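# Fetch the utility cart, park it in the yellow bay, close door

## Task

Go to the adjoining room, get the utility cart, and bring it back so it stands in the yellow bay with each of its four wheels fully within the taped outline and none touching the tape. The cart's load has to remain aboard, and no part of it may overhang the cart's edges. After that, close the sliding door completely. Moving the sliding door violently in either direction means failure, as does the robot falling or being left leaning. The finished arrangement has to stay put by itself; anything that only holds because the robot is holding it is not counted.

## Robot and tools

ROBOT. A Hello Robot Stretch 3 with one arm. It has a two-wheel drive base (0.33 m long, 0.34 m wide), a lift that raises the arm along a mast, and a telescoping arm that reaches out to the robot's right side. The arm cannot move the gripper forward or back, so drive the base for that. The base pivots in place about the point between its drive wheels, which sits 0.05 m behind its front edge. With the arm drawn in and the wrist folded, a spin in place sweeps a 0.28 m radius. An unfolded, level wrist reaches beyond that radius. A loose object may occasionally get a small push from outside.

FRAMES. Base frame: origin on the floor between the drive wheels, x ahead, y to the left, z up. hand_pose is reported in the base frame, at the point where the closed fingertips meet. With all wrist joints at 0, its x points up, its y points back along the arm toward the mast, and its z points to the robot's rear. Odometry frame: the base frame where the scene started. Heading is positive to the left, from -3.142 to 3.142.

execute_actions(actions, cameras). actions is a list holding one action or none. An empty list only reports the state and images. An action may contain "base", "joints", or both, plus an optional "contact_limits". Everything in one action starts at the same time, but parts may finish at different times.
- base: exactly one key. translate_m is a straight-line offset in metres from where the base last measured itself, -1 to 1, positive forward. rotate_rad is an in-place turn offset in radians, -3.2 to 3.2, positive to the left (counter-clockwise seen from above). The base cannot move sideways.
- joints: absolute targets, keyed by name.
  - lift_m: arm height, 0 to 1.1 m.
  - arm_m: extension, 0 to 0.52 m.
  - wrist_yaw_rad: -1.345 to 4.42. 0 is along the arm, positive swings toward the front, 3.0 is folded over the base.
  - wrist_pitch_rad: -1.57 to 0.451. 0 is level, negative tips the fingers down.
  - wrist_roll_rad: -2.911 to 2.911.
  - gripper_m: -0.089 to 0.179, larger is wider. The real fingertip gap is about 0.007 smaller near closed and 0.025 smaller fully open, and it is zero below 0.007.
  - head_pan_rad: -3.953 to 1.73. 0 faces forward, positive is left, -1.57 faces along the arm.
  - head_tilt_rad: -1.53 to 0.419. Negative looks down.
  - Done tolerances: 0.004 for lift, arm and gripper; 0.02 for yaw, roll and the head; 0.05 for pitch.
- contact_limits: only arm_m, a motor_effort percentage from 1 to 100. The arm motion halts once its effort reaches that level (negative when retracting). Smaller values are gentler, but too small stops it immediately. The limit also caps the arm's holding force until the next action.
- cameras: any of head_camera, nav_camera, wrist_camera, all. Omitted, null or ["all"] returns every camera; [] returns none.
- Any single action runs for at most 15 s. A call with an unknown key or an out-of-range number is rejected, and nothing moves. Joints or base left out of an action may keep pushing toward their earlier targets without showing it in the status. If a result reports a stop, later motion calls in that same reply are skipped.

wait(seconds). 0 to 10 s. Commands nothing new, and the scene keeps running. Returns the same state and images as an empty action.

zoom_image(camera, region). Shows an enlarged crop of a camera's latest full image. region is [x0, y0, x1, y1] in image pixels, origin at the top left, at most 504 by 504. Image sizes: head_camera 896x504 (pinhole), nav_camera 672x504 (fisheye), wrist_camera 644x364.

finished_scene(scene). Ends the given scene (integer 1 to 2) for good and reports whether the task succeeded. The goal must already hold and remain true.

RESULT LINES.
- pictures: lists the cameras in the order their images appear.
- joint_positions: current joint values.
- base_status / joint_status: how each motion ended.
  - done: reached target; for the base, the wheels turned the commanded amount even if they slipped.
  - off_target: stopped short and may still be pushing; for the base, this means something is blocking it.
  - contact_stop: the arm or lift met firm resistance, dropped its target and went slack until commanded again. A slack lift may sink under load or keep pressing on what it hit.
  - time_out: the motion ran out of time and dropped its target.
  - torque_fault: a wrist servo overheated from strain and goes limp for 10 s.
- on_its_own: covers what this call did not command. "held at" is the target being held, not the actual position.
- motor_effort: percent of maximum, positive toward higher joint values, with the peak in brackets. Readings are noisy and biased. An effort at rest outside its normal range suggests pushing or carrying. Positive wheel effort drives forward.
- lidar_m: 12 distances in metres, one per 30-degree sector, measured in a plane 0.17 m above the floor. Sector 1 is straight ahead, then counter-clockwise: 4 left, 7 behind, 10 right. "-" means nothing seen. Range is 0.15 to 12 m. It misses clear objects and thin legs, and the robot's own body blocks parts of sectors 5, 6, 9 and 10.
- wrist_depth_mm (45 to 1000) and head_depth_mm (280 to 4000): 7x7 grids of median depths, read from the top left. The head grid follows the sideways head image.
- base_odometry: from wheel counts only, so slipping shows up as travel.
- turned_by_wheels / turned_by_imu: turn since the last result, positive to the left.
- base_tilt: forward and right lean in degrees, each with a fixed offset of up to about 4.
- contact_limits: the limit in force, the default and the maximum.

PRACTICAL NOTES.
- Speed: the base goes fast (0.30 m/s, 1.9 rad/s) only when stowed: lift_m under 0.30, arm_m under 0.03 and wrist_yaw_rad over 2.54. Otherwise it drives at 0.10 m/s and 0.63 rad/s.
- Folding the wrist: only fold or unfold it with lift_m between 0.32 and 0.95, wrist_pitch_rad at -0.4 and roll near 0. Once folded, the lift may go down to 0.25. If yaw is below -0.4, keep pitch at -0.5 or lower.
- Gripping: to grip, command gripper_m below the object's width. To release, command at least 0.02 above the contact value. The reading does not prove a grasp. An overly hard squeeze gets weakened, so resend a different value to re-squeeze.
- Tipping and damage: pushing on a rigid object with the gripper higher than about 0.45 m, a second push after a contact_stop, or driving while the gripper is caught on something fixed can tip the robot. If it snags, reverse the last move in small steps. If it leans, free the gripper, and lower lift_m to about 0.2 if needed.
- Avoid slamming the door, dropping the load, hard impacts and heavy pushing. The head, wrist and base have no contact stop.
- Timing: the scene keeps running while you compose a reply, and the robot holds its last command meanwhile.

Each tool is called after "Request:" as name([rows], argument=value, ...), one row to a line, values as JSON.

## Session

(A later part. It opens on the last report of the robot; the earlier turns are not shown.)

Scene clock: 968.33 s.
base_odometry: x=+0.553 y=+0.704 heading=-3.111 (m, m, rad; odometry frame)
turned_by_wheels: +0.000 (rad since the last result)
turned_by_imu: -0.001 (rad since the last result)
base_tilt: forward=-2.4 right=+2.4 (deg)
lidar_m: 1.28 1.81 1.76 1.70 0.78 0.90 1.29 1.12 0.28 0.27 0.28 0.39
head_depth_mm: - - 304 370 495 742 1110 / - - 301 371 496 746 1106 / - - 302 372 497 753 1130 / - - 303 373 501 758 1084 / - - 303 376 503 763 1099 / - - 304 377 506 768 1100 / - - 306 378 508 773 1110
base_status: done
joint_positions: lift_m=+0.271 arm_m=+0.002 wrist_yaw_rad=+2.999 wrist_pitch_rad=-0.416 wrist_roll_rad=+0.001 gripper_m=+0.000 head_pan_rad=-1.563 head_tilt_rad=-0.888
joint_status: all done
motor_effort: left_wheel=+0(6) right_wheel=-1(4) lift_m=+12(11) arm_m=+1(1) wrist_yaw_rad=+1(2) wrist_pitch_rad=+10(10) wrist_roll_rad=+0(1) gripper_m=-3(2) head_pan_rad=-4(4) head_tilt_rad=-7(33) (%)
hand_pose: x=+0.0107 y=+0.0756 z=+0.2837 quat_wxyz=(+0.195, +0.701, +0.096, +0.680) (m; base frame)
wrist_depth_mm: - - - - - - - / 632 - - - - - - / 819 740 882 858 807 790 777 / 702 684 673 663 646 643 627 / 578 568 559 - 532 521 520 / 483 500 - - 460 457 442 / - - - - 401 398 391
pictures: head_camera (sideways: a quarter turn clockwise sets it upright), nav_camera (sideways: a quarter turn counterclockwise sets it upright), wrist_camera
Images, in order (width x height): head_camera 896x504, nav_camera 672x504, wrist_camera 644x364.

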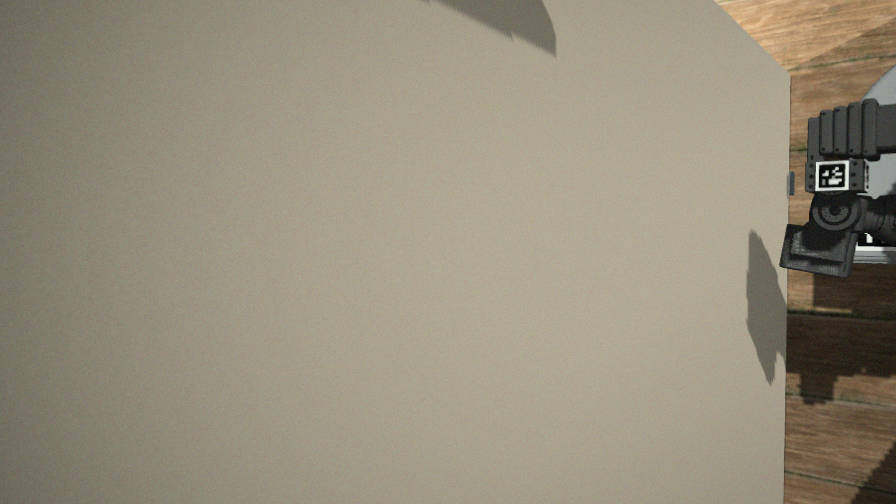

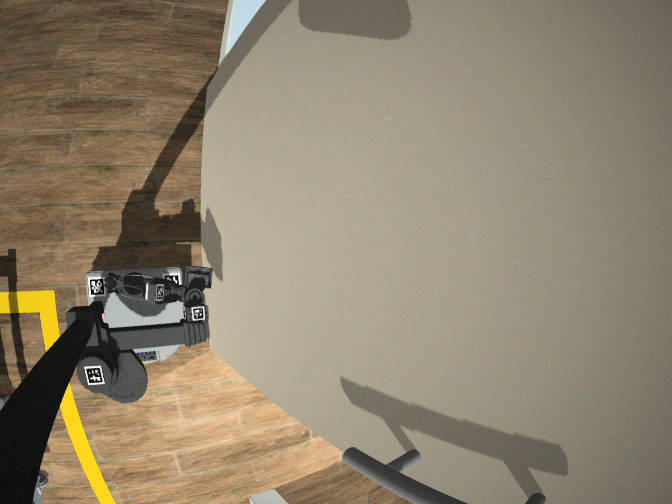

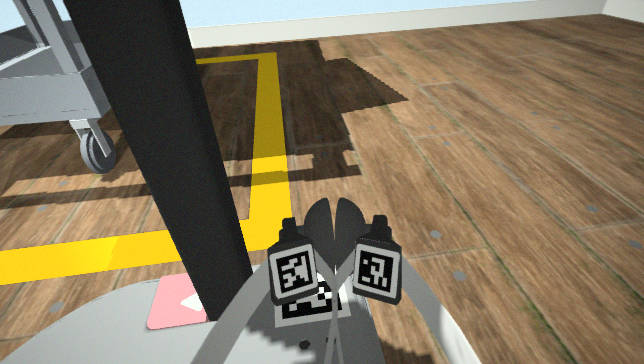

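Request:
execute_actions([
  {"base":{"rotate_rad":-0.03}},
], cameras=[])

Request:
execute_actions([
  {"base":{"translate_m":0.85},"joints":{"head_tilt_rad":-1.1}},
])

Scene clock: 972.13 s.
base_odometry: x=+0.553 y=+0.704 heading=-3.141 (m, m, rad; odometry frame)
turned_by_wheels: -0.030 (rad since the last result)
turned_by_imu: -0.030 (rad since the last result)
base_tilt: forward=-2.4 right=+2.4 (deg)
lidar_m: 1.15 1.80 1.78 1.70 0.77 0.87 1.46 1.13 0.29 0.27 0.28 0.38
head_depth_mm: - - 304 375 504 765 1103 / - - 303 375 502 765 1105 / - - 303 374 501 759 1125 / - - 303 373 500 756 1079 / - - 302 373 499 754 1096 / - - 302 372 497 752 1098 / - - 301 372 497 750 1104
base_status: done
joint_positions: lift_m=+0.271 arm_m=+0.002 wrist_yaw_rad=+2.999 wrist_pitch_rad=-0.416 wrist_roll_rad=+0.001 gripper_m=+0.000 head_pan_rad=-1.563 head_tilt_rad=-0.889
joint_status: not commanded
motor_effort: left_wheel=+2(5) right_wheel=-3(4) lift_m=+11(11) arm_m=+0(0) wrist_yaw_rad=+2(1) wrist_pitch_rad=+10(10) wrist_roll_rad=-1(1) gripper_m=-3(3) head_pan_rad=-4(4) head_tilt_rad=-7(6) (%)
hand_pose: x=+0.0107 y=+0.0756 z=+0.2837 quat_wxyz=(+0.195, +0.701, +0.096, +0.680) (m; base frame)
wrist_depth_mm: - - - - - - - / 613 - - - - - - / 639 842 856 830 806 793 775 / 691 716 678 652 654 616 628 / 581 566 566 - 538 532 510 / 478 493 - - 457 454 442 / - - - - 397 394 394
pictures: none
No camera images: the call's "cameras" was empty. Leave "cameras" out to get every camera's image.

Scene clock: 976.73 s.
base_odometry: x=-0.297 y=+0.703 heading=-3.141 (m, m, rad; odometry frame)
turned_by_wheels: +0.000 (rad since the last result)
turned_by_imu: -0.001 (rad since the last result)
base_tilt: forward=-2.4 right=+2.4 (deg)
lidar_m: 0.90 0.92 1.23 1.72 1.77 1.39 1.10 0.36 0.26 0.25 0.31 0.42
head_depth_mm: - - 337 471 786 1183 1114 / - 308 336 470 781 1215 - / 291 332 410 534 829 - - / 290 331 425 593 976 1175 1095 / 290 330 424 589 974 1195 1097 / 289 330 423 588 959 1187 1104 / 288 329 421 584 956 1204 1111
base_status: done
joint_positions: lift_m=+0.271 arm_m=+0.002 wrist_yaw_rad=+2.999 wrist_pitch_rad=-0.416 wrist_roll_rad=+0.001 gripper_m=+0.000 head_pan_rad=-1.564 head_tilt_rad=-1.086
joint_status: all done
motor_effort: left_wheel=+2(9) right_wheel=-3(5) lift_m=+12(12) arm_m=-1(1) wrist_yaw_rad=+1(1) wrist_pitch_rad=+10(10) wrist_roll_rad=+0(1) gripper_m=-2(2) head_pan_rad=-4(5) head_tilt_rad=-8(30) (%)
hand_pose: x=+0.0106 y=+0.0756 z=+0.2837 quat_wxyz=(+0.195, +0.701, +0.096, +0.680) (m; base frame)
wrist_depth_mm: - - - - - - 903 / - - - - - - 922 / 929 896 856 851 837 790 768 / 700 694 687 663 654 641 614 / 583 570 558 - 540 530 523 / 488 503 - - 451 459 446 / - - - - 402 398 389
pictures: head_camera (sideways: a quarter turn clockwise sets it upright), nav_camera (sideways: a quarter turn counterclockwise sets it upright), wrist_camera
Images, in order (width x height): head_camera 896x504, nav_camera 672x504, wrist_camera 644x364.

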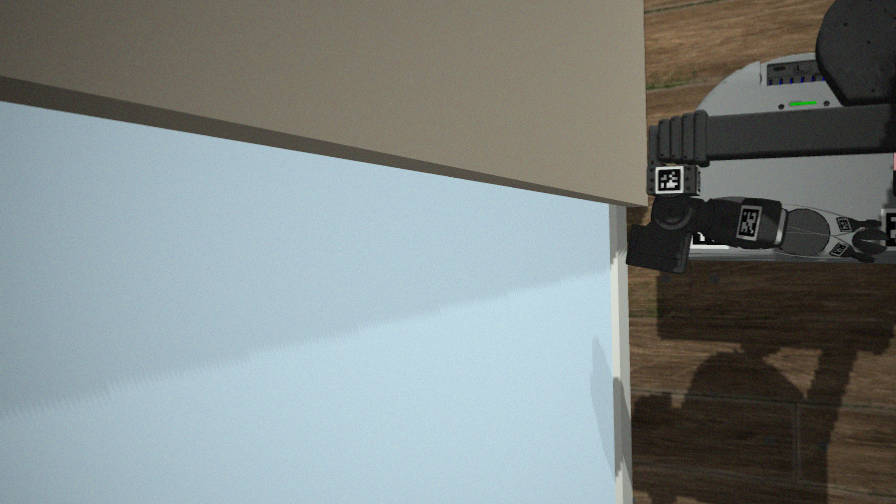

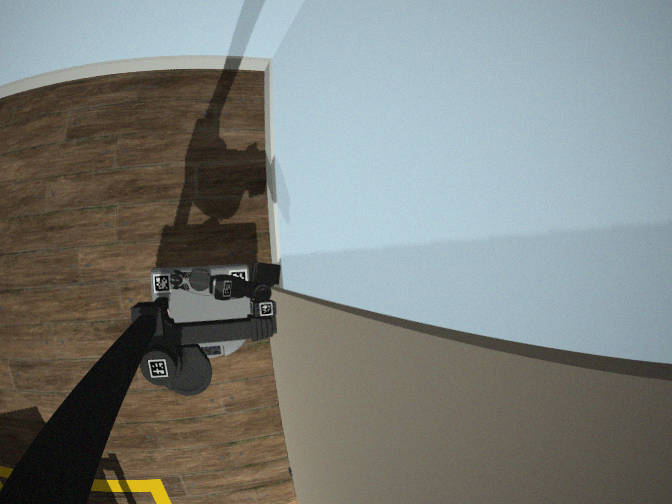

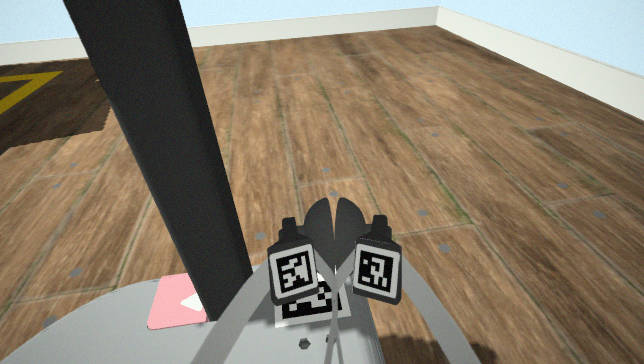

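Request:
execute_actions([
  {"base":{"translate_m":0.07}},
], cameras=[])

Request:
execute_actions([
  {"joints":{"arm_m":0.05},"contact_limits":{"arm_m":25}},
], cameras=["head_camera"])

Scene clock: 1005.37 s.
base_odometry: x=-0.367 y=+0.703 heading=-3.141 (m, m, rad; odometry frame)
turned_by_wheels: +0.000 (rad since the last result)
turned_by_imu: +0.001 (rad since the last result)
base_tilt: forward=-2.4 right=+2.4 (deg)
lidar_m: 0.82 0.85 1.14 1.73 1.78 1.45 1.09 0.36 0.28 0.30 0.31 0.41
head_depth_mm: 290 331 386 465 776 1178 1113 / 289 330 424 561 798 1208 - / 289 329 423 590 970 - - / 287 329 421 587 971 1166 1098 / 287 328 421 585 960 1191 1103 / 287 327 419 582 958 1200 1105 / 286 326 418 579 947 1207 1109
base_status: done
joint_positions: lift_m=+0.271 arm_m=+0.002 wrist_yaw_rad=+2.999 wrist_pitch_rad=-0.416 wrist_roll_rad=+0.001 gripper_m=+0.000 head_pan_rad=-1.564 head_tilt_rad=-1.086
joint_status: not commanded
motor_effort: left_wheel=+2(8) right_wheel=-2(5) lift_m=+12(12) arm_m=+0(1) wrist_yaw_rad=+1(1) wrist_pitch_rad=+10(10) wrist_roll_rad=+0(1) gripper_m=-2(3) head_pan_rad=-4(4) head_tilt_rad=-8(8) (%)
hand_pose: x=+0.0106 y=+0.0756 z=+0.2837 quat_wxyz=(+0.195, +0.701, +0.096, +0.680) (m; base frame)
wrist_depth_mm: - - - - - - 814 / - - - - - - 828 / 899 858 855 862 811 784 775 / 721 697 664 663 660 630 614 / 586 568 570 - 532 533 523 / 491 498 - - 460 446 441 / - - - - 402 393 389
pictures: none
No camera images: the call's "cameras" was empty. Leave "cameras" out to get every camera's image.

Scene clock: 1006.83 s.
base_odometry: x=-0.367 y=+0.703 heading=-3.141 (m, m, rad; odometry frame)
turned_by_wheels: +0.000 (rad since the last result)
turned_by_imu: +0.000 (rad since the last result)
base_tilt: forward=-2.4 right=+2.4 (deg)
lidar_m: 0.82 0.85 1.14 1.73 1.77 1.45 1.09 0.36 0.28 0.30 0.31 0.41
head_depth_mm: 290 331 386 466 776 1181 1111 / 289 330 424 559 774 1207 - / 288 329 422 589 894 - - / 288 329 421 587 888 1195 1102 / 287 328 421 584 960 1193 1099 / 287 327 419 581 950 1190 1100 / 286 326 418 580 952 1200 1104
base_status: not commanded
joint_positions: lift_m=+0.271 arm_m=+0.050 wrist_yaw_rad=+2.999 wrist_pitch_rad=-0.416 wrist_roll_rad=+0.001 gripper_m=+0.000 head_pan_rad=-1.564 head_tilt_rad=-1.086
joint_status: all done
motor_effort: left_wheel=+2(2) right_wheel=-3(3) lift_m=+11(11) arm_m=+4(4) wrist_yaw_rad=+1(1) wrist_pitch_rad=+10(10) wrist_roll_rad=-1(1) gripper_m=-2(2) head_pan_rad=-4(4) head_tilt_rad=-8(8) (%)
contact_limits: arm_m 25 (drawing in: default 24, maximum 40; extending or still: default 35, maximum 56)
hand_pose: x=+0.0106 y=+0.0277 z=+0.2837 quat_wxyz=(+0.195, +0.701, +0.096, +0.680) (m; base frame)
wrist_depth_mm: - - - - - - 842 / - - - - - - 848 / 916 892 843 858 831 801 770 / 690 706 670 655 660 631 620 / 584 592 - - 540 525 528 / 502 - - - 457 454 442 / - - - - 399 393 391
pictures: head_camera (sideways: a quarter turn clockwise sets it upright)
Images, in order (width x height): head_camera 896x504.

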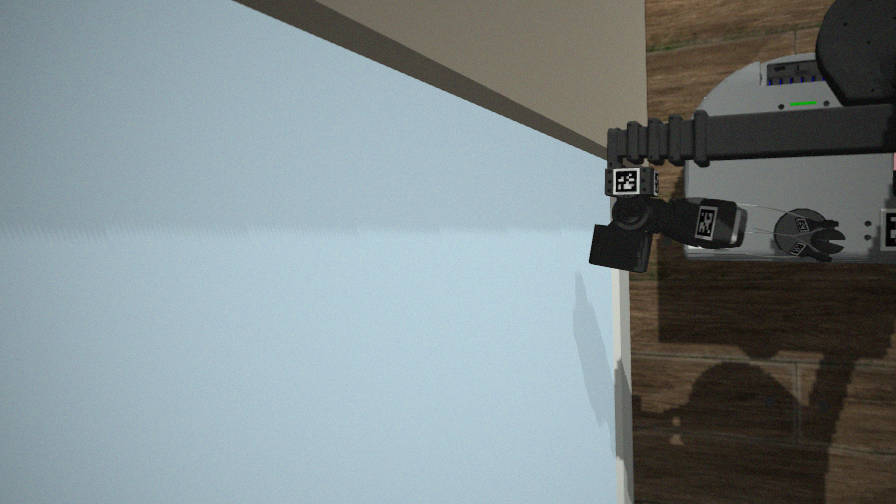

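Request:
execute_actions([
  {"base":{"translate_m":-0.06}},
], cameras=["head_camera"])

Scene clock: 1010.90 s.
base_odometry: x=-0.307 y=+0.703 heading=-3.141 (m, m, rad; odometry frame)
turned_by_wheels: +0.000 (rad since the last result)
turned_by_imu: +0.001 (rad since the last result)
base_tilt: forward=-2.4 right=+2.4 (deg)
lidar_m: 0.89 0.91 1.22 1.72 1.77 1.39 1.10 0.36 0.26 0.26 0.31 0.42
head_depth_mm: - - 336 470 783 1176 1113 / - 312 350 469 776 1207 - / 290 332 425 562 772 - - / 290 331 424 591 889 1198 1096 / 290 330 423 590 968 1197 1101 / 288 329 422 586 965 1199 1099 / 288 328 421 582 956 1197 1110
base_status: done
joint_positions: lift_m=+0.271 arm_m=+0.050 wrist_yaw_rad=+2.999 wrist_pitch_rad=-0.416 wrist_roll_rad=+0.001 gripper_m=+0.000 head_pan_rad=-1.564 head_tilt_rad=-1.086
joint_status: not commanded
motor_effort: left_wheel=+2(4) right_wheel=-2(4) lift_m=+12(11) arm_m=+4(3) wrist_yaw_rad=+1(1) wrist_pitch_rad=+10(10) wrist_roll_rad=-1(1) gripper_m=-3(3) head_pan_rad=-3(4) head_tilt_rad=-8(8) (%)
hand_pose: x=+0.0106 y=+0.0277 z=+0.2837 quat_wxyz=(+0.195, +0.701, +0.096, +0.680) (m; base frame)
wrist_depth_mm: - - - - - - 873 / - - - - - - 915 / 904 893 859 836 807 805 774 / 716 696 684 670 642 632 618 / 572 591 - - 538 525 518 / 503 - - - 452 455 447 / - - - - 400 402 389
pictures: head_camera (sideways: a quarter turn clockwise sets it upright)
Images, in order (width x height): head_camera 896x504.

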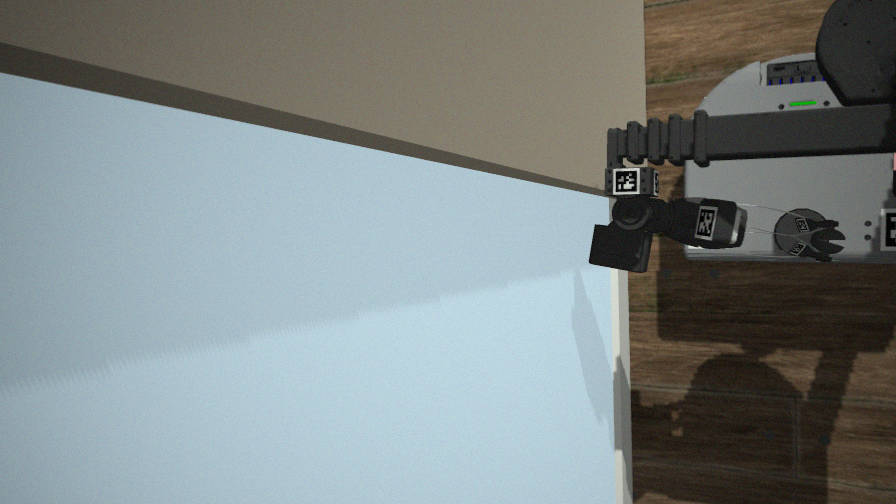

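Request:
execute_actions([
  {"base":{"translate_m":-0.08}},
], cameras=["head_camera"])

Scene clock: 1014.87 s.
base_odometry: x=-0.227 y=+0.704 heading=-3.140 (m, m, rad; odometry frame)
turned_by_wheels: +0.000 (rad since the last result)
turned_by_imu: +0.001 (rad since the last result)
base_tilt: forward=-2.3 right=+2.3 (deg)
lidar_m: 0.96 1.00 1.33 1.72 1.65 1.32 1.10 0.36 0.26 0.25 0.31 0.42
head_depth_mm: - 287 339 475 793 1178 1111 / - 286 339 472 781 1213 - / 289 325 368 499 774 - - / 289 335 429 595 902 1195 1099 / 288 334 428 596 976 1190 1105 / 288 333 426 593 972 1195 1105 / 291 332 425 590 966 1204 1113
base_status: done
joint_positions: lift_m=+0.271 arm_m=+0.050 wrist_yaw_rad=+3.002 wrist_pitch_rad=-0.416 wrist_roll_rad=+0.001 gripper_m=+0.000 head_pan_rad=-1.564 head_tilt_rad=-1.087
joint_status: not commanded
motor_effort: left_wheel=+2(10) right_wheel=-3(44) lift_m=+12(12) arm_m=+2(4) wrist_yaw_rad=-2(56) wrist_pitch_rad=+10(10) wrist_roll_rad=-1(1) gripper_m=-3(3) head_pan_rad=-4(3) head_tilt_rad=-8(8) (%)
hand_pose: x=+0.0101 y=+0.0276 z=+0.2836 quat_wxyz=(+0.194, +0.700, +0.097, +0.680) (m; base frame)
wrist_depth_mm: - - - - - - 966 / - - - - - - 939 / 899 897 869 834 816 795 775 / 710 689 675 664 652 634 621 / 592 582 - - 543 531 521 / 503 - - - 456 456 451 / - - - - 400 400 390
pictures: head_camera (sideways: a quarter turn clockwise sets it upright)
Images, in order (width x height): head_camera 896x504.

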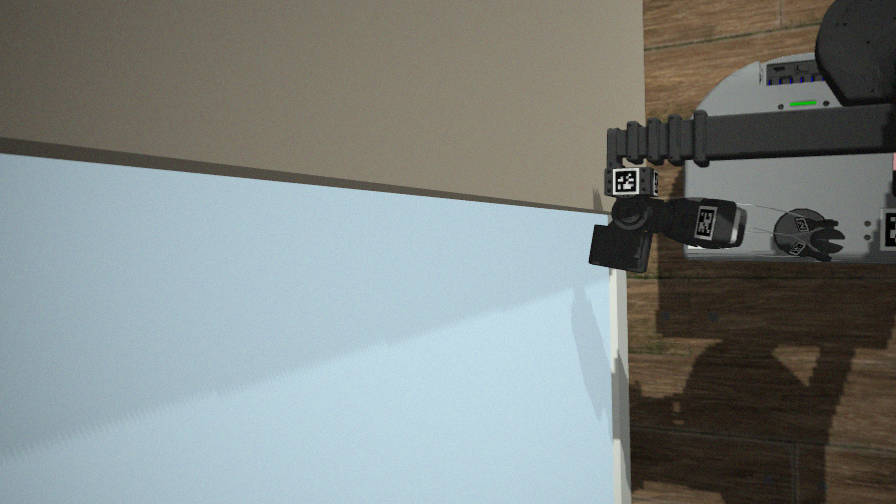

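Request:
execute_actions([
  {"base":{"translate_m":-0.1}},
], cameras=["head_camera"])

Scene clock: 1018.23 s.
base_odometry: x=-0.127 y=+0.704 heading=-3.140 (m, m, rad; odometry frame)
turned_by_wheels: +0.001 (rad since the last result)
turned_by_imu: +0.002 (rad since the last result)
base_tilt: forward=-2.3 right=+2.3 (deg)
lidar_m: 1.06 1.09 1.47 1.72 1.50 1.23 1.78 0.37 0.26 0.25 0.26 0.43
head_depth_mm: - 292 347 485 804 1179 1119 / - 292 346 483 795 1217 - / - 292 344 481 726 - - / - 291 344 479 721 1190 1090 / - 290 343 539 987 1194 1096 / - 338 433 602 984 1198 1105 / 292 336 431 598 974 1198 1108
base_status: done
joint_positions: lift_m=+0.271 arm_m=+0.049 wrist_yaw_rad=+3.059 wrist_pitch_rad=-0.416 wrist_roll_rad=+0.001 gripper_m=+0.000 head_pan_rad=-1.564 head_tilt_rad=-1.087
joint_status: not commanded
on_its_own: arm_m is at rest, and its effort (+16) is outside its rest range (-14 to +14); wrist_yaw_rad is at rest, and its effort (-75) is outside its rest range (-12 to +12)
motor_effort: left_wheel=+6(7) right_wheel=-14(21) lift_m=+12(12) arm_m=+16(16) wrist_yaw_rad=-75(86) wrist_pitch_rad=+10(10) wrist_roll_rad=-1(1) gripper_m=-2(2) head_pan_rad=-4(2) head_tilt_rad=-8(8) (%)
hand_pose: x=-0.0027 y=+0.0302 z=+0.2835 quat_wxyz=(+0.175, +0.697, +0.118, +0.685) (m; base frame)
wrist_depth_mm: - - - - - - - / - - - - - - - / 931 874 866 844 821 781 782 / 715 705 681 668 654 640 637 / 583 580 - - 541 522 524 / 499 - - - 469 447 447 / - - - - 399 399 391
pictures: head_camera (sideways: a quarter turn clockwise sets it upright)
Images, in order (width x height): head_camera 896x504.

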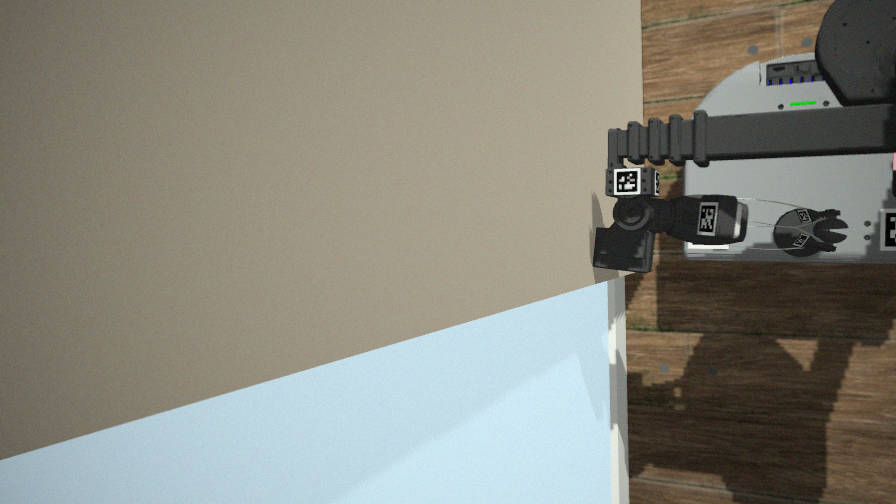

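Request:
execute_actions([
  {"joints":{"arm_m":0.0,"wrist_yaw_rad":3.0}},
], cameras=["head_camera"])

Scene clock: 1020.73 s.
base_odometry: x=-0.127 y=+0.704 heading=-3.140 (m, m, rad; odometry frame)
turned_by_wheels: -0.001 (rad since the last result)
turned_by_imu: -0.001 (rad since the last result)
base_tilt: forward=-2.4 right=+2.4 (deg)
lidar_m: 1.06 1.10 1.47 1.72 1.51 1.23 1.79 0.37 0.26 0.25 0.26 0.43
head_depth_mm: - 292 346 484 805 1180 1111 / - 291 345 480 800 1201 - / - 290 343 480 792 - - / - 290 342 476 788 1182 1103 / - 289 341 536 991 1189 1096 / - 336 431 601 986 1192 1106 / 291 336 430 599 976 1200 1102
base_status: not commanded
joint_positions: lift_m=+0.271 arm_m=+0.002 wrist_yaw_rad=+3.078 wrist_pitch_rad=-0.417 wrist_roll_rad=+0.001 gripper_m=+0.000 head_pan_rad=-1.564 head_tilt_rad=-1.087
joint_status: wrist_yaw_rad off_target (ended at +3.078, target +3.000); the others done
joint sent to its limit — the command would take arm_m past its lower limit, so that joint was sent only as far as its limit.
on_its_own: wrist_yaw_rad is held at +3.076, not at your +3.000, by its stall guard, which is not easing now
motor_effort: left_wheel=+1(2) right_wheel=-1(1) lift_m=+12(12) arm_m=-2(8) wrist_yaw_rad=-2(11) wrist_pitch_rad=+10(10) wrist_roll_rad=-1(1) gripper_m=-3(3) head_pan_rad=-5(4) head_tilt_rad=-8(8) (%)
hand_pose: x=-0.0069 y=+0.0771 z=+0.2835 quat_wxyz=(+0.169, +0.696, +0.124, +0.687) (m; base frame)
wrist_depth_mm: - - - - - - - / - - - - - - - / 918 879 860 829 817 770 756 / 706 700 - 652 652 635 609 / 577 565 561 - 529 528 519 / 480 506 - - 469 454 450 / 432 - - - 406 395 392
pictures: head_camera (sideways: a quarter turn clockwise sets it upright)
Images, in order (width x height): head_camera 896x504.

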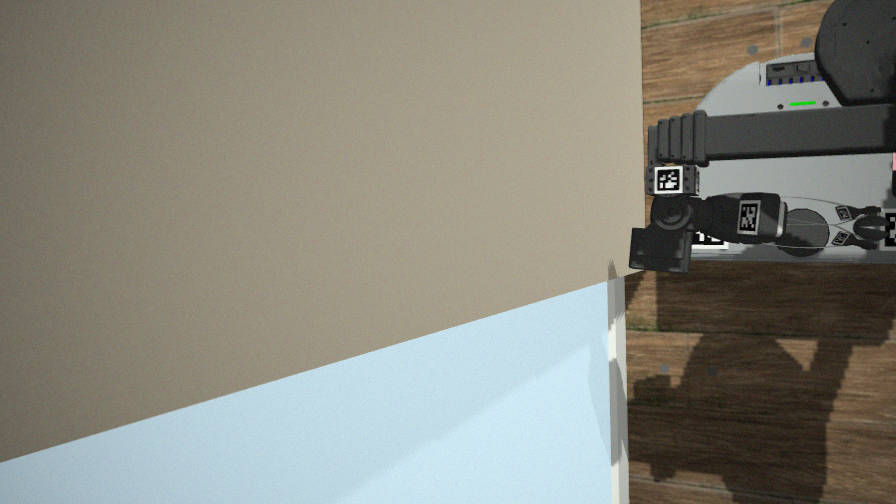

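Request:
execute_actions([
  {"base":{"translate_m":0.31}},
], cameras=["head_camera"])

Scene clock: 1035.40 s.
base_odometry: x=-0.437 y=+0.703 heading=-3.140 (m, m, rad; odometry frame)
turned_by_wheels: +0.000 (rad since the last result)
turned_by_imu: +0.000 (rad since the last result)
base_tilt: forward=-2.4 right=+2.3 (deg)
lidar_m: 0.76 0.78 1.04 1.73 1.78 1.51 1.08 0.36 0.31 0.30 0.31 0.41
head_depth_mm: 288 329 422 592 853 1175 1113 / 287 328 422 588 972 1208 - / 286 327 420 587 967 - - / 286 326 417 583 960 1189 1097 / 285 326 418 581 957 1191 1104 / 284 325 416 579 951 1195 1099 / 288 324 415 577 945 1199 1111
base_status: done
joint_positions: lift_m=+0.271 arm_m=+0.002 wrist_yaw_rad=+3.077 wrist_pitch_rad=-0.417 wrist_roll_rad=+0.001 gripper_m=+0.000 head_pan_rad=-1.564 head_tilt_rad=-1.087
joint_status: not commanded
on_its_own: wrist_yaw_rad is held at +3.076, not at your +3.000, by its stall guard, which is not easing now
motor_effort: left_wheel=+1(7) right_wheel=-2(3) lift_m=+12(12) arm_m=-3(2) wrist_yaw_rad=-1(2) wrist_pitch_rad=+10(10) wrist_roll_rad=-1(1) gripper_m=-3(4) head_pan_rad=-2(3) head_tilt_rad=-7(7) (%)
hand_pose: x=-0.0067 y=+0.0771 z=+0.2835 quat_wxyz=(+0.169, +0.696, +0.124, +0.687) (m; base frame)
wrist_depth_mm: - - - - - - 825 / - - - - - - 815 / 929 918 853 838 846 798 752 / 711 692 - 650 650 635 624 / 578 575 558 - 542 518 525 / 489 503 - - 465 453 449 / 435 - - - 402 397 391
pictures: head_camera (sideways: a quarter turn clockwise sets it upright)
Images, in order (width x height): head_camera 896x504.

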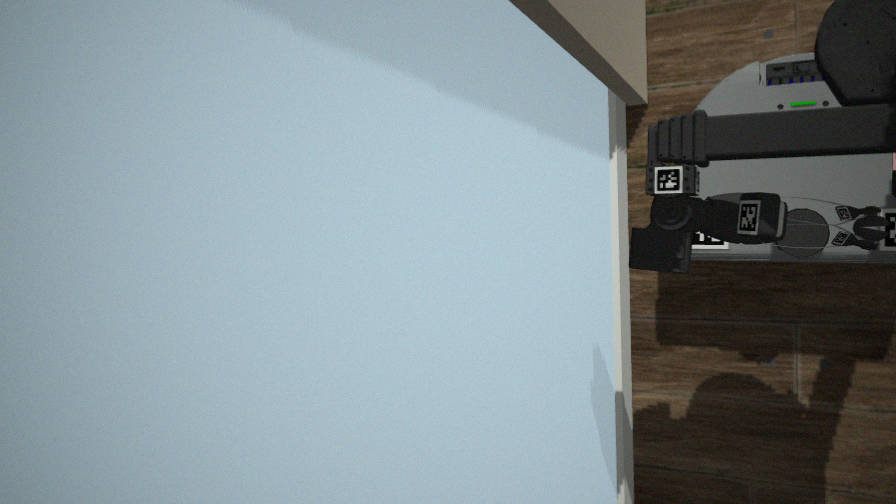

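Request:
execute_actions([
  {"joints":{"arm_m":0.07,"wrist_yaw_rad":3.08},"contact_limits":{"arm_m":20}},
], cameras=["head_camera"])

Scene clock: 1039.43 s.
base_odometry: x=-0.437 y=+0.703 heading=-3.140 (m, m, rad; odometry frame)
turned_by_wheels: +0.000 (rad since the last result)
turned_by_imu: +0.000 (rad since the last result)
base_tilt: forward=-2.4 right=+2.4 (deg)
lidar_m: 0.76 0.78 1.04 1.73 1.78 1.52 1.08 0.36 0.31 0.30 0.31 0.41
head_depth_mm: 287 328 422 591 852 1180 1114 / 287 328 422 588 971 1199 - / 286 327 419 586 887 - - / 286 327 419 583 879 1201 1100 / 285 326 417 581 958 1189 1103 / 284 325 417 580 948 1197 1104 / - 324 415 576 944 1198 1104
base_status: not commanded
joint_positions: lift_m=+0.271 arm_m=+0.070 wrist_yaw_rad=+3.078 wrist_pitch_rad=-0.417 wrist_roll_rad=+0.001 gripper_m=+0.000 head_pan_rad=-1.564 head_tilt_rad=-1.087
joint_status: all done
motor_effort: left_wheel=+1(1) right_wheel=-2(1) lift_m=+12(12) arm_m=+4(4) wrist_yaw_rad=+2(3) wrist_pitch_rad=+10(10) wrist_roll_rad=-1(1) gripper_m=-3(3) head_pan_rad=-4(3) head_tilt_rad=-8(8) (%)
contact_limits: arm_m 20 (drawing in: default 24, maximum 40; extending or still: default 35, maximum 56)
hand_pose: x=-0.0070 y=+0.0094 z=+0.2835 quat_wxyz=(+0.168, +0.696, +0.124, +0.687) (m; base frame)
wrist_depth_mm: - - - - - - 819 / - - - - - - 831 / 935 918 850 870 848 793 768 / 700 697 675 665 652 632 630 / 590 589 - - 541 528 514 / 500 - - - 466 458 447 / 429 - - - 400 393 391
pictures: head_camera (sideways: a quarter turn clockwise sets it upright)
Images, in order (width x height): head_camera 896x504.

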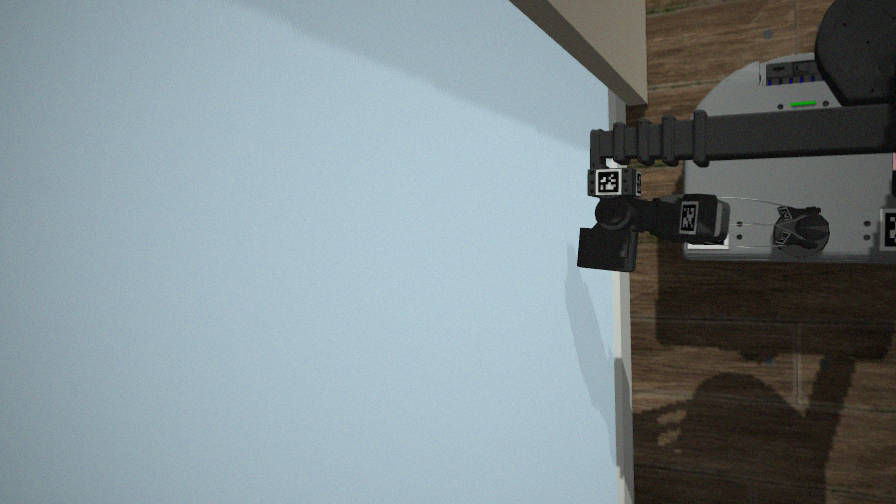

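Request:
execute_actions([
  {"joints":{"arm_m":0.09},"contact_limits":{"arm_m":14}},
], cameras=["head_camera"])

Scene clock: 1041.63 s.
base_odometry: x=-0.437 y=+0.703 heading=-3.140 (m, m, rad; odometry frame)
turned_by_wheels: +0.000 (rad since the last result)
turned_by_imu: +0.000 (rad since the last result)
base_tilt: forward=-2.3 right=+2.4 (deg)
lidar_m: 0.76 0.78 1.04 1.73 1.78 1.52 1.08 0.35 0.31 0.30 0.31 0.41
head_depth_mm: 287 329 423 592 855 1170 1112 / 287 328 421 588 932 1215 - / 286 327 420 587 853 - - / 286 326 419 583 878 1196 1102 / 285 325 418 580 957 1192 1099 / 285 325 416 579 950 1203 1108 / - 324 415 577 945 1200 1108
base_status: not commanded
joint_positions: lift_m=+0.271 arm_m=+0.090 wrist_yaw_rad=+3.078 wrist_pitch_rad=-0.417 wrist_roll_rad=+0.001 gripper_m=+0.000 head_pan_rad=-1.564 head_tilt_rad=-1.087
joint_status: all done
motor_effort: left_wheel=+1(1) right_wheel=-1(1) lift_m=+12(12) arm_m=+3(4) wrist_yaw_rad=+2(2) wrist_pitch_rad=+10(10) wrist_roll_rad=-1(1) gripper_m=-2(4) head_pan_rad=-3(4) head_tilt_rad=-7(8) (%)
contact_limits: arm_m 14 (drawing in: default 24, maximum 40; extending or still: default 35, maximum 56)
hand_pose: x=-0.0070 y=-0.0106 z=+0.2835 quat_wxyz=(+0.168, +0.696, +0.124, +0.687) (m; base frame)
wrist_depth_mm: - - - - - - 845 / - - - - - - 839 / 918 890 874 845 798 795 775 / 699 696 676 685 653 650 615 / 572 602 - - 543 528 521 / 498 - - - 467 459 453 / 431 - - - 406 393 384
pictures: head_camera (sideways: a quarter turn clockwise sets it upright)
Images, in order (width x height): head_camera 896x504.

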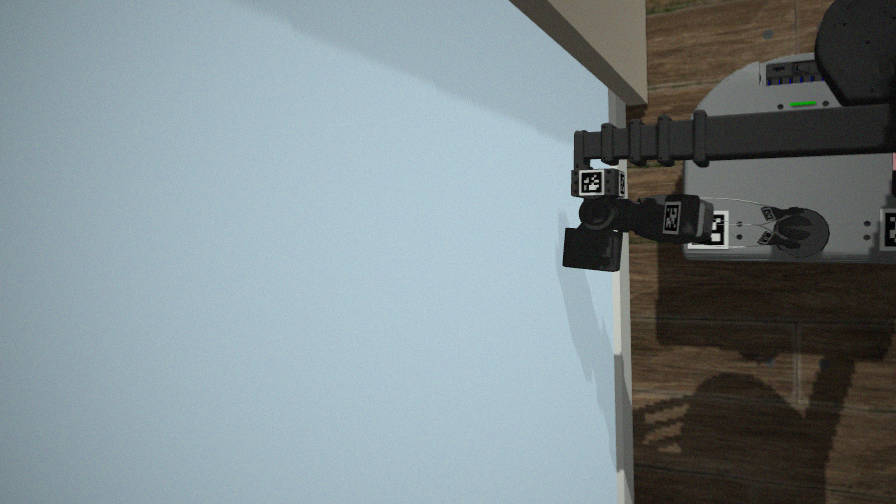

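Request:
execute_actions([
  {"base":{"rotate_rad":0.02}},
], cameras=[])

Request:
execute_actions([
  {"base":{"translate_m":-0.1}},
], cameras=["head_camera"])

Scene clock: 1047.10 s.
base_odometry: x=-0.437 y=+0.703 heading=-3.120 (m, m, rad; odometry frame)
turned_by_wheels: +0.020 (rad since the last result)
turned_by_imu: +0.020 (rad since the last result)
base_tilt: forward=-2.4 right=+2.4 (deg)
lidar_m: 0.76 0.78 1.06 1.73 1.79 1.51 1.00 0.35 0.31 0.30 0.31 0.42
head_depth_mm: 285 326 418 583 830 1177 1115 / 285 326 418 582 919 1197 - / 286 326 418 582 848 - - / 286 327 419 583 883 1186 1098 / 286 327 419 584 969 1191 1104 / 286 327 420 587 966 1199 1105 / 286 327 419 586 971 1197 1108
base_status: done
joint_positions: lift_m=+0.271 arm_m=+0.090 wrist_yaw_rad=+3.078 wrist_pitch_rad=-0.417 wrist_roll_rad=+0.001 gripper_m=+0.000 head_pan_rad=-1.564 head_tilt_rad=-1.087
joint_status: not commanded
motor_effort: left_wheel=+0(2) right_wheel=+0(2) lift_m=+12(12) arm_m=+5(4) wrist_yaw_rad=+2(3) wrist_pitch_rad=+10(10) wrist_roll_rad=-1(1) gripper_m=-3(2) head_pan_rad=-3(3) head_tilt_rad=-8(7) (%)
hand_pose: x=-0.0070 y=-0.0106 z=+0.2835 quat_wxyz=(+0.168, +0.696, +0.124, +0.687) (m; base frame)
wrist_depth_mm: - - - - - - 815 / - - - - - - 835 / 921 869 874 824 804 797 767 / 704 698 692 671 646 630 614 / 567 583 - - 540 527 522 / 492 - - - 465 452 448 / 434 - - - 396 397 390
pictures: none
No camera images: the call's "cameras" was empty. Leave "cameras" out to get every camera's image.

Scene clock: 1049.33 s.
base_odometry: x=-0.337 y=+0.705 heading=-3.120 (m, m, rad; odometry frame)
turned_by_wheels: +0.000 (rad since the last result)
turned_by_imu: +0.000 (rad since the last result)
base_tilt: forward=-2.4 right=+2.4 (deg)
lidar_m: 0.86 0.88 1.21 1.73 1.76 1.42 1.00 0.35 0.28 0.30 0.31 0.42
head_depth_mm: 287 327 420 515 755 1175 1111 / 287 327 420 586 816 1215 - / 287 328 420 586 851 - - / 287 327 421 588 883 1197 1096 / 287 328 421 587 967 1187 1106 / 287 328 421 588 967 1201 1103 / 287 328 422 586 976 1194 1110
base_status: done
joint_positions: lift_m=+0.271 arm_m=+0.090 wrist_yaw_rad=+3.078 wrist_pitch_rad=-0.417 wrist_roll_rad=+0.001 gripper_m=+0.000 head_pan_rad=-1.564 head_tilt_rad=-1.087
joint_status: not commanded
motor_effort: left_wheel=+0(4) right_wheel=+1(3) lift_m=+12(12) arm_m=+4(3) wrist_yaw_rad=+2(2) wrist_pitch_rad=+10(10) wrist_roll_rad=-1(1) gripper_m=-3(3) head_pan_rad=-3(3) head_tilt_rad=-7(8) (%)
hand_pose: x=-0.0071 y=-0.0106 z=+0.2835 quat_wxyz=(+0.168, +0.696, +0.124, +0.687) (m; base frame)
wrist_depth_mm: - - - - - - 925 / - - - - - - 925 / 924 894 863 831 815 801 765 / 703 682 676 675 655 648 615 / 572 612 - - 541 532 522 / 494 - - - 462 448 443 / 432 - - - 401 392 390
pictures: head_camera (sideways: a quarter turn clockwise sets it upright)
Images, in order (width x height): head_camera 896x504.

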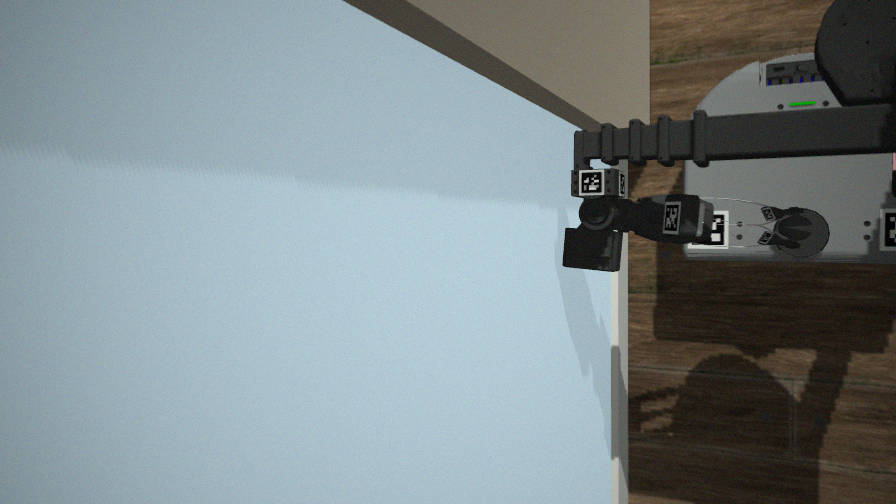

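Door edge appears to be just at the arm. Continue slowly.

Request:
execute_actions([
  {"base":{"translate_m":-0.06}},
], cameras=["head_camera"])

Scene clock: 1052.87 s.
base_odometry: x=-0.277 y=+0.707 heading=-3.120 (m, m, rad; odometry frame)
turned_by_wheels: +0.000 (rad since the last result)
turned_by_imu: +0.001 (rad since the last result)
base_tilt: forward=-2.4 right=+2.4 (deg)
lidar_m: 0.91 0.95 1.29 1.72 1.68 1.37 1.00 0.35 0.29 0.30 0.31 0.42
head_depth_mm: 287 328 421 519 762 1184 1108 / 288 328 422 585 830 1204 - / 288 328 422 589 856 - - / 288 329 422 589 891 1196 1094 / 288 329 421 590 971 1193 1101 / 288 329 423 588 977 1198 1103 / 288 329 422 590 976 1202 1110
base_status: done
joint_positions: lift_m=+0.270 arm_m=+0.090 wrist_yaw_rad=+3.080 wrist_pitch_rad=-0.417 wrist_roll_rad=+0.001 gripper_m=+0.000 head_pan_rad=-1.565 head_tilt_rad=-1.088
joint_status: not commanded
motor_effort: left_wheel=+1(14) right_wheel=-1(50) lift_m=+14(15) arm_m=+2(4) wrist_yaw_rad=+0(2) wrist_pitch_rad=+10(11) wrist_roll_rad=+0(1) gripper_m=-2(3) head_pan_rad=-4(3) head_tilt_rad=-8(7) (%)
hand_pose: x=-0.0074 y=-0.0106 z=+0.2833 quat_wxyz=(+0.168, +0.696, +0.125, +0.687) (m; base frame)
wrist_depth_mm: - - - - - - - / - - - - - - 988 / 943 882 860 830 803 798 773 / 726 692 693 690 665 637 623 / 575 583 - - 537 535 521 / 495 - - - 466 451 449 / 425 - - - 405 397 385
pictures: head_camera (sideways: a quarter turn clockwise sets it upright)
Images, in order (width x height): head_camera 896x504.

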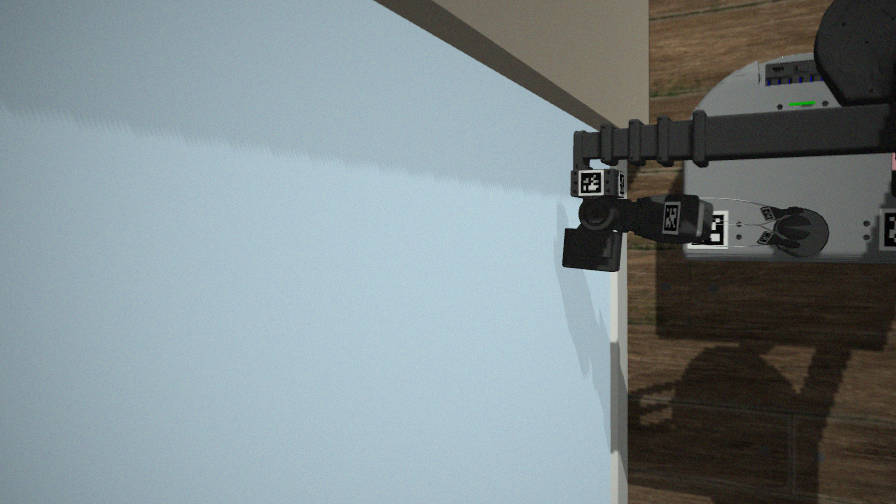

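Request:
execute_actions([
  {"base":{"translate_m":-0.25}},
], cameras=["head_camera"])

Scene clock: 1057.87 s.
base_odometry: x=-0.027 y=+0.712 heading=-3.120 (m, m, rad; odometry frame)
turned_by_wheels: +0.000 (rad since the last result)
turned_by_imu: +0.002 (rad since the last result)
base_tilt: forward=-2.3 right=+2.4 (deg)
lidar_m: 1.14 1.21 1.64 1.73 1.34 1.15 1.00 0.35 0.28 0.30 0.31 0.43
head_depth_mm: 290 331 393 491 766 1182 1116 / 290 331 425 561 772 1208 - / 290 332 425 593 861 - - / 291 332 426 595 902 1189 1100 / 291 332 427 596 989 1190 1097 / 290 332 427 596 987 1202 1105 / 291 332 427 596 991 1201 1111
base_status: done
joint_positions: lift_m=+0.270 arm_m=+0.090 wrist_yaw_rad=+3.081 wrist_pitch_rad=-0.417 wrist_roll_rad=+0.001 gripper_m=+0.000 head_pan_rad=-1.565 head_tilt_rad=-1.088
joint_status: not commanded
motor_effort: left_wheel=+0(11) right_wheel=-1(55) lift_m=+15(16) arm_m=+2(4) wrist_yaw_rad=-1(1) wrist_pitch_rad=+11(11) wrist_roll_rad=+0(1) gripper_m=-3(3) head_pan_rad=-4(2) head_tilt_rad=-7(7) (%)
hand_pose: x=-0.0076 y=-0.0107 z=+0.2832 quat_wxyz=(+0.168, +0.696, +0.125, +0.687) (m; base frame)
wrist_depth_mm: - - - - - - - / - - - - - - - / 914 863 875 869 812 790 779 / 704 707 677 681 649 622 619 / 575 589 - - 537 524 510 / 493 - - - 466 454 444 / 430 - - - 400 402 395
pictures: head_camera (sideways: a quarter turn clockwise sets it upright)
Images, in order (width x height): head_camera 896x504.

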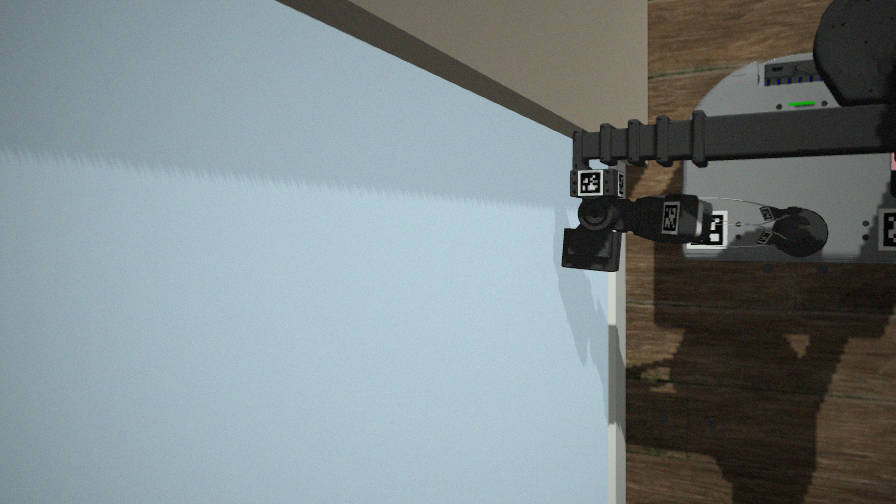

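Request:
execute_actions([
  {"base":{"translate_m":-0.25}},
], cameras=["head_camera"])

Scene clock: 1064.50 s.
base_odometry: x=+0.223 y=+0.717 heading=-3.120 (m, m, rad; odometry frame)
turned_by_wheels: +0.000 (rad since the last result)
turned_by_imu: +0.001 (rad since the last result)
base_tilt: forward=-2.4 right=+2.4 (deg)
lidar_m: 1.15 1.47 1.79 1.72 1.00 0.96 1.00 0.35 0.28 0.30 0.31 0.43
head_depth_mm: 288 333 396 485 770 1177 1111 / 288 334 428 565 774 1204 - / 288 334 429 598 867 - - / 288 334 428 599 908 1199 1096 / 289 334 429 602 995 1196 1101 / 288 334 429 600 995 1195 1109 / 289 335 430 602 1000 1200 1111
base_status: done
joint_positions: lift_m=+0.270 arm_m=+0.090 wrist_yaw_rad=+3.081 wrist_pitch_rad=-0.417 wrist_roll_rad=+0.001 gripper_m=+0.000 head_pan_rad=-1.565 head_tilt_rad=-1.088
joint_status: not commanded
motor_effort: left_wheel=+1(2) right_wheel=-4(30) lift_m=+15(15) arm_m=+2(2) wrist_yaw_rad=-1(1) wrist_pitch_rad=+11(11) wrist_roll_rad=+0(0) gripper_m=-2(3) head_pan_rad=-4(3) head_tilt_rad=-7(7) (%)
hand_pose: x=-0.0076 y=-0.0107 z=+0.2832 quat_wxyz=(+0.168, +0.696, +0.125, +0.687) (m; base frame)
wrist_depth_mm: - - - - - - - / - - - - - - - / 852 883 882 831 823 816 771 / 709 689 689 683 645 648 624 / 573 594 - - 536 528 506 / 487 - - - 461 455 444 / 428 - - - 399 398 392
pictures: head_camera (sideways: a quarter turn clockwise sets it upright)
Images, in order (width x height): head_camera 896x504.

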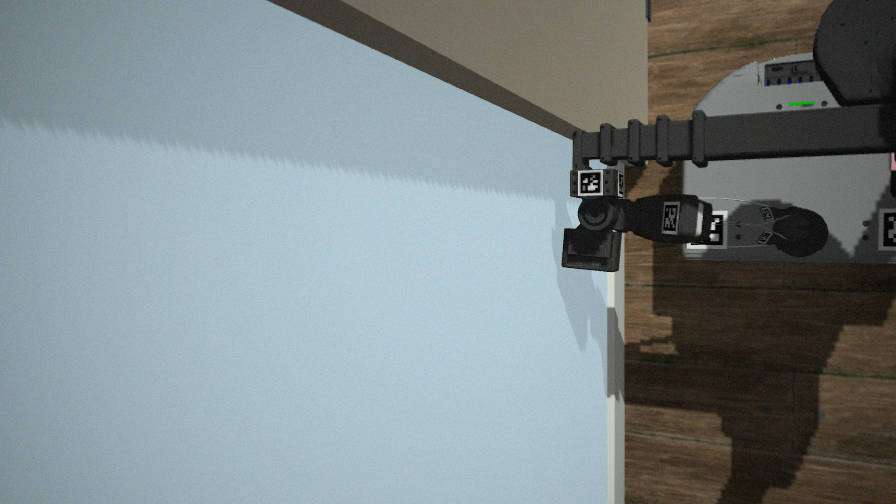

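Request:
execute_actions([
  {"base":{"translate_m":-0.18},"joints":{"head_pan_rad":-2.6,"head_tilt_rad":-0.5}},
], cameras=["head_camera","nav_camera"])

Scene clock: 1070.03 s.
base_odometry: x=+0.403 y=+0.721 heading=-3.120 (m, m, rad; odometry frame)
turned_by_wheels: +0.000 (rad since the last result)
turned_by_imu: +0.001 (rad since the last result)
base_tilt: forward=-2.4 right=+2.4 (deg)
lidar_m: 1.16 1.65 1.78 1.72 0.83 0.92 1.00 0.35 0.28 0.31 0.32 0.43
head_depth_mm: 675 794 960 1221 1785 1525 1274 / 529 598 690 817 994 1282 1273 / 434 481 539 611 706 838 1032 / 369 402 441 489 549 623 725 / 320 345 373 407 448 496 558 / 290 302 323 349 378 413 454 / - - 291 306 328 354 383
base_status: done
joint_positions: lift_m=+0.270 arm_m=+0.090 wrist_yaw_rad=+3.081 wrist_pitch_rad=-0.417 wrist_roll_rad=+0.001 gripper_m=+0.000 head_pan_rad=-2.593 head_tilt_rad=-0.507
joint_status: all done
motor_effort: left_wheel=+1(2) right_wheel=-2(21) lift_m=+15(15) arm_m=+2(2) wrist_yaw_rad=-1(0) wrist_pitch_rad=+10(11) wrist_roll_rad=-1(1) gripper_m=-2(3) head_pan_rad=-5(51) head_tilt_rad=+4(40) (%)
hand_pose: x=-0.0076 y=-0.0107 z=+0.2832 quat_wxyz=(+0.168, +0.696, +0.125, +0.687) (m; base frame)
wrist_depth_mm: - - - - - - - / 734 - - - - - - / 885 898 890 851 799 788 766 / 706 695 672 698 658 632 616 / 583 597 - - 533 529 525 / 491 - - - 462 453 446 / 428 - - - 401 392 388
pictures: head_camera (sideways: a quarter turn clockwise sets it upright), nav_camera (sideways: a quarter turn counterclockwise sets it upright)
Images, in order (width x height): head_camera 896x504, nav_camera 672x504.

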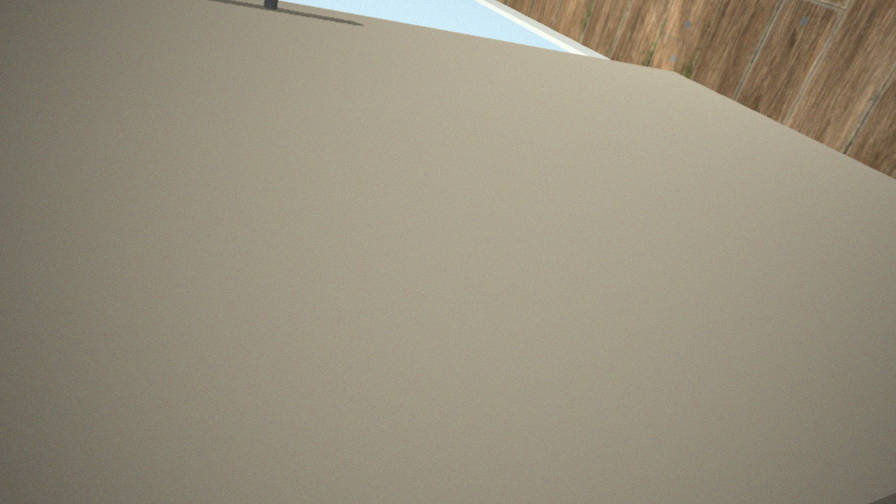

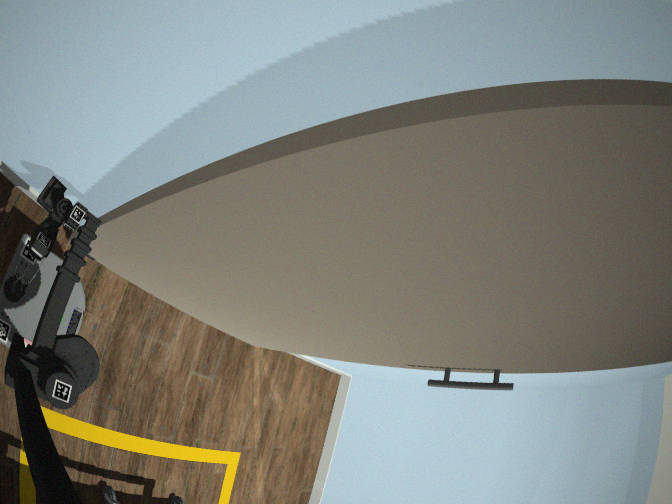

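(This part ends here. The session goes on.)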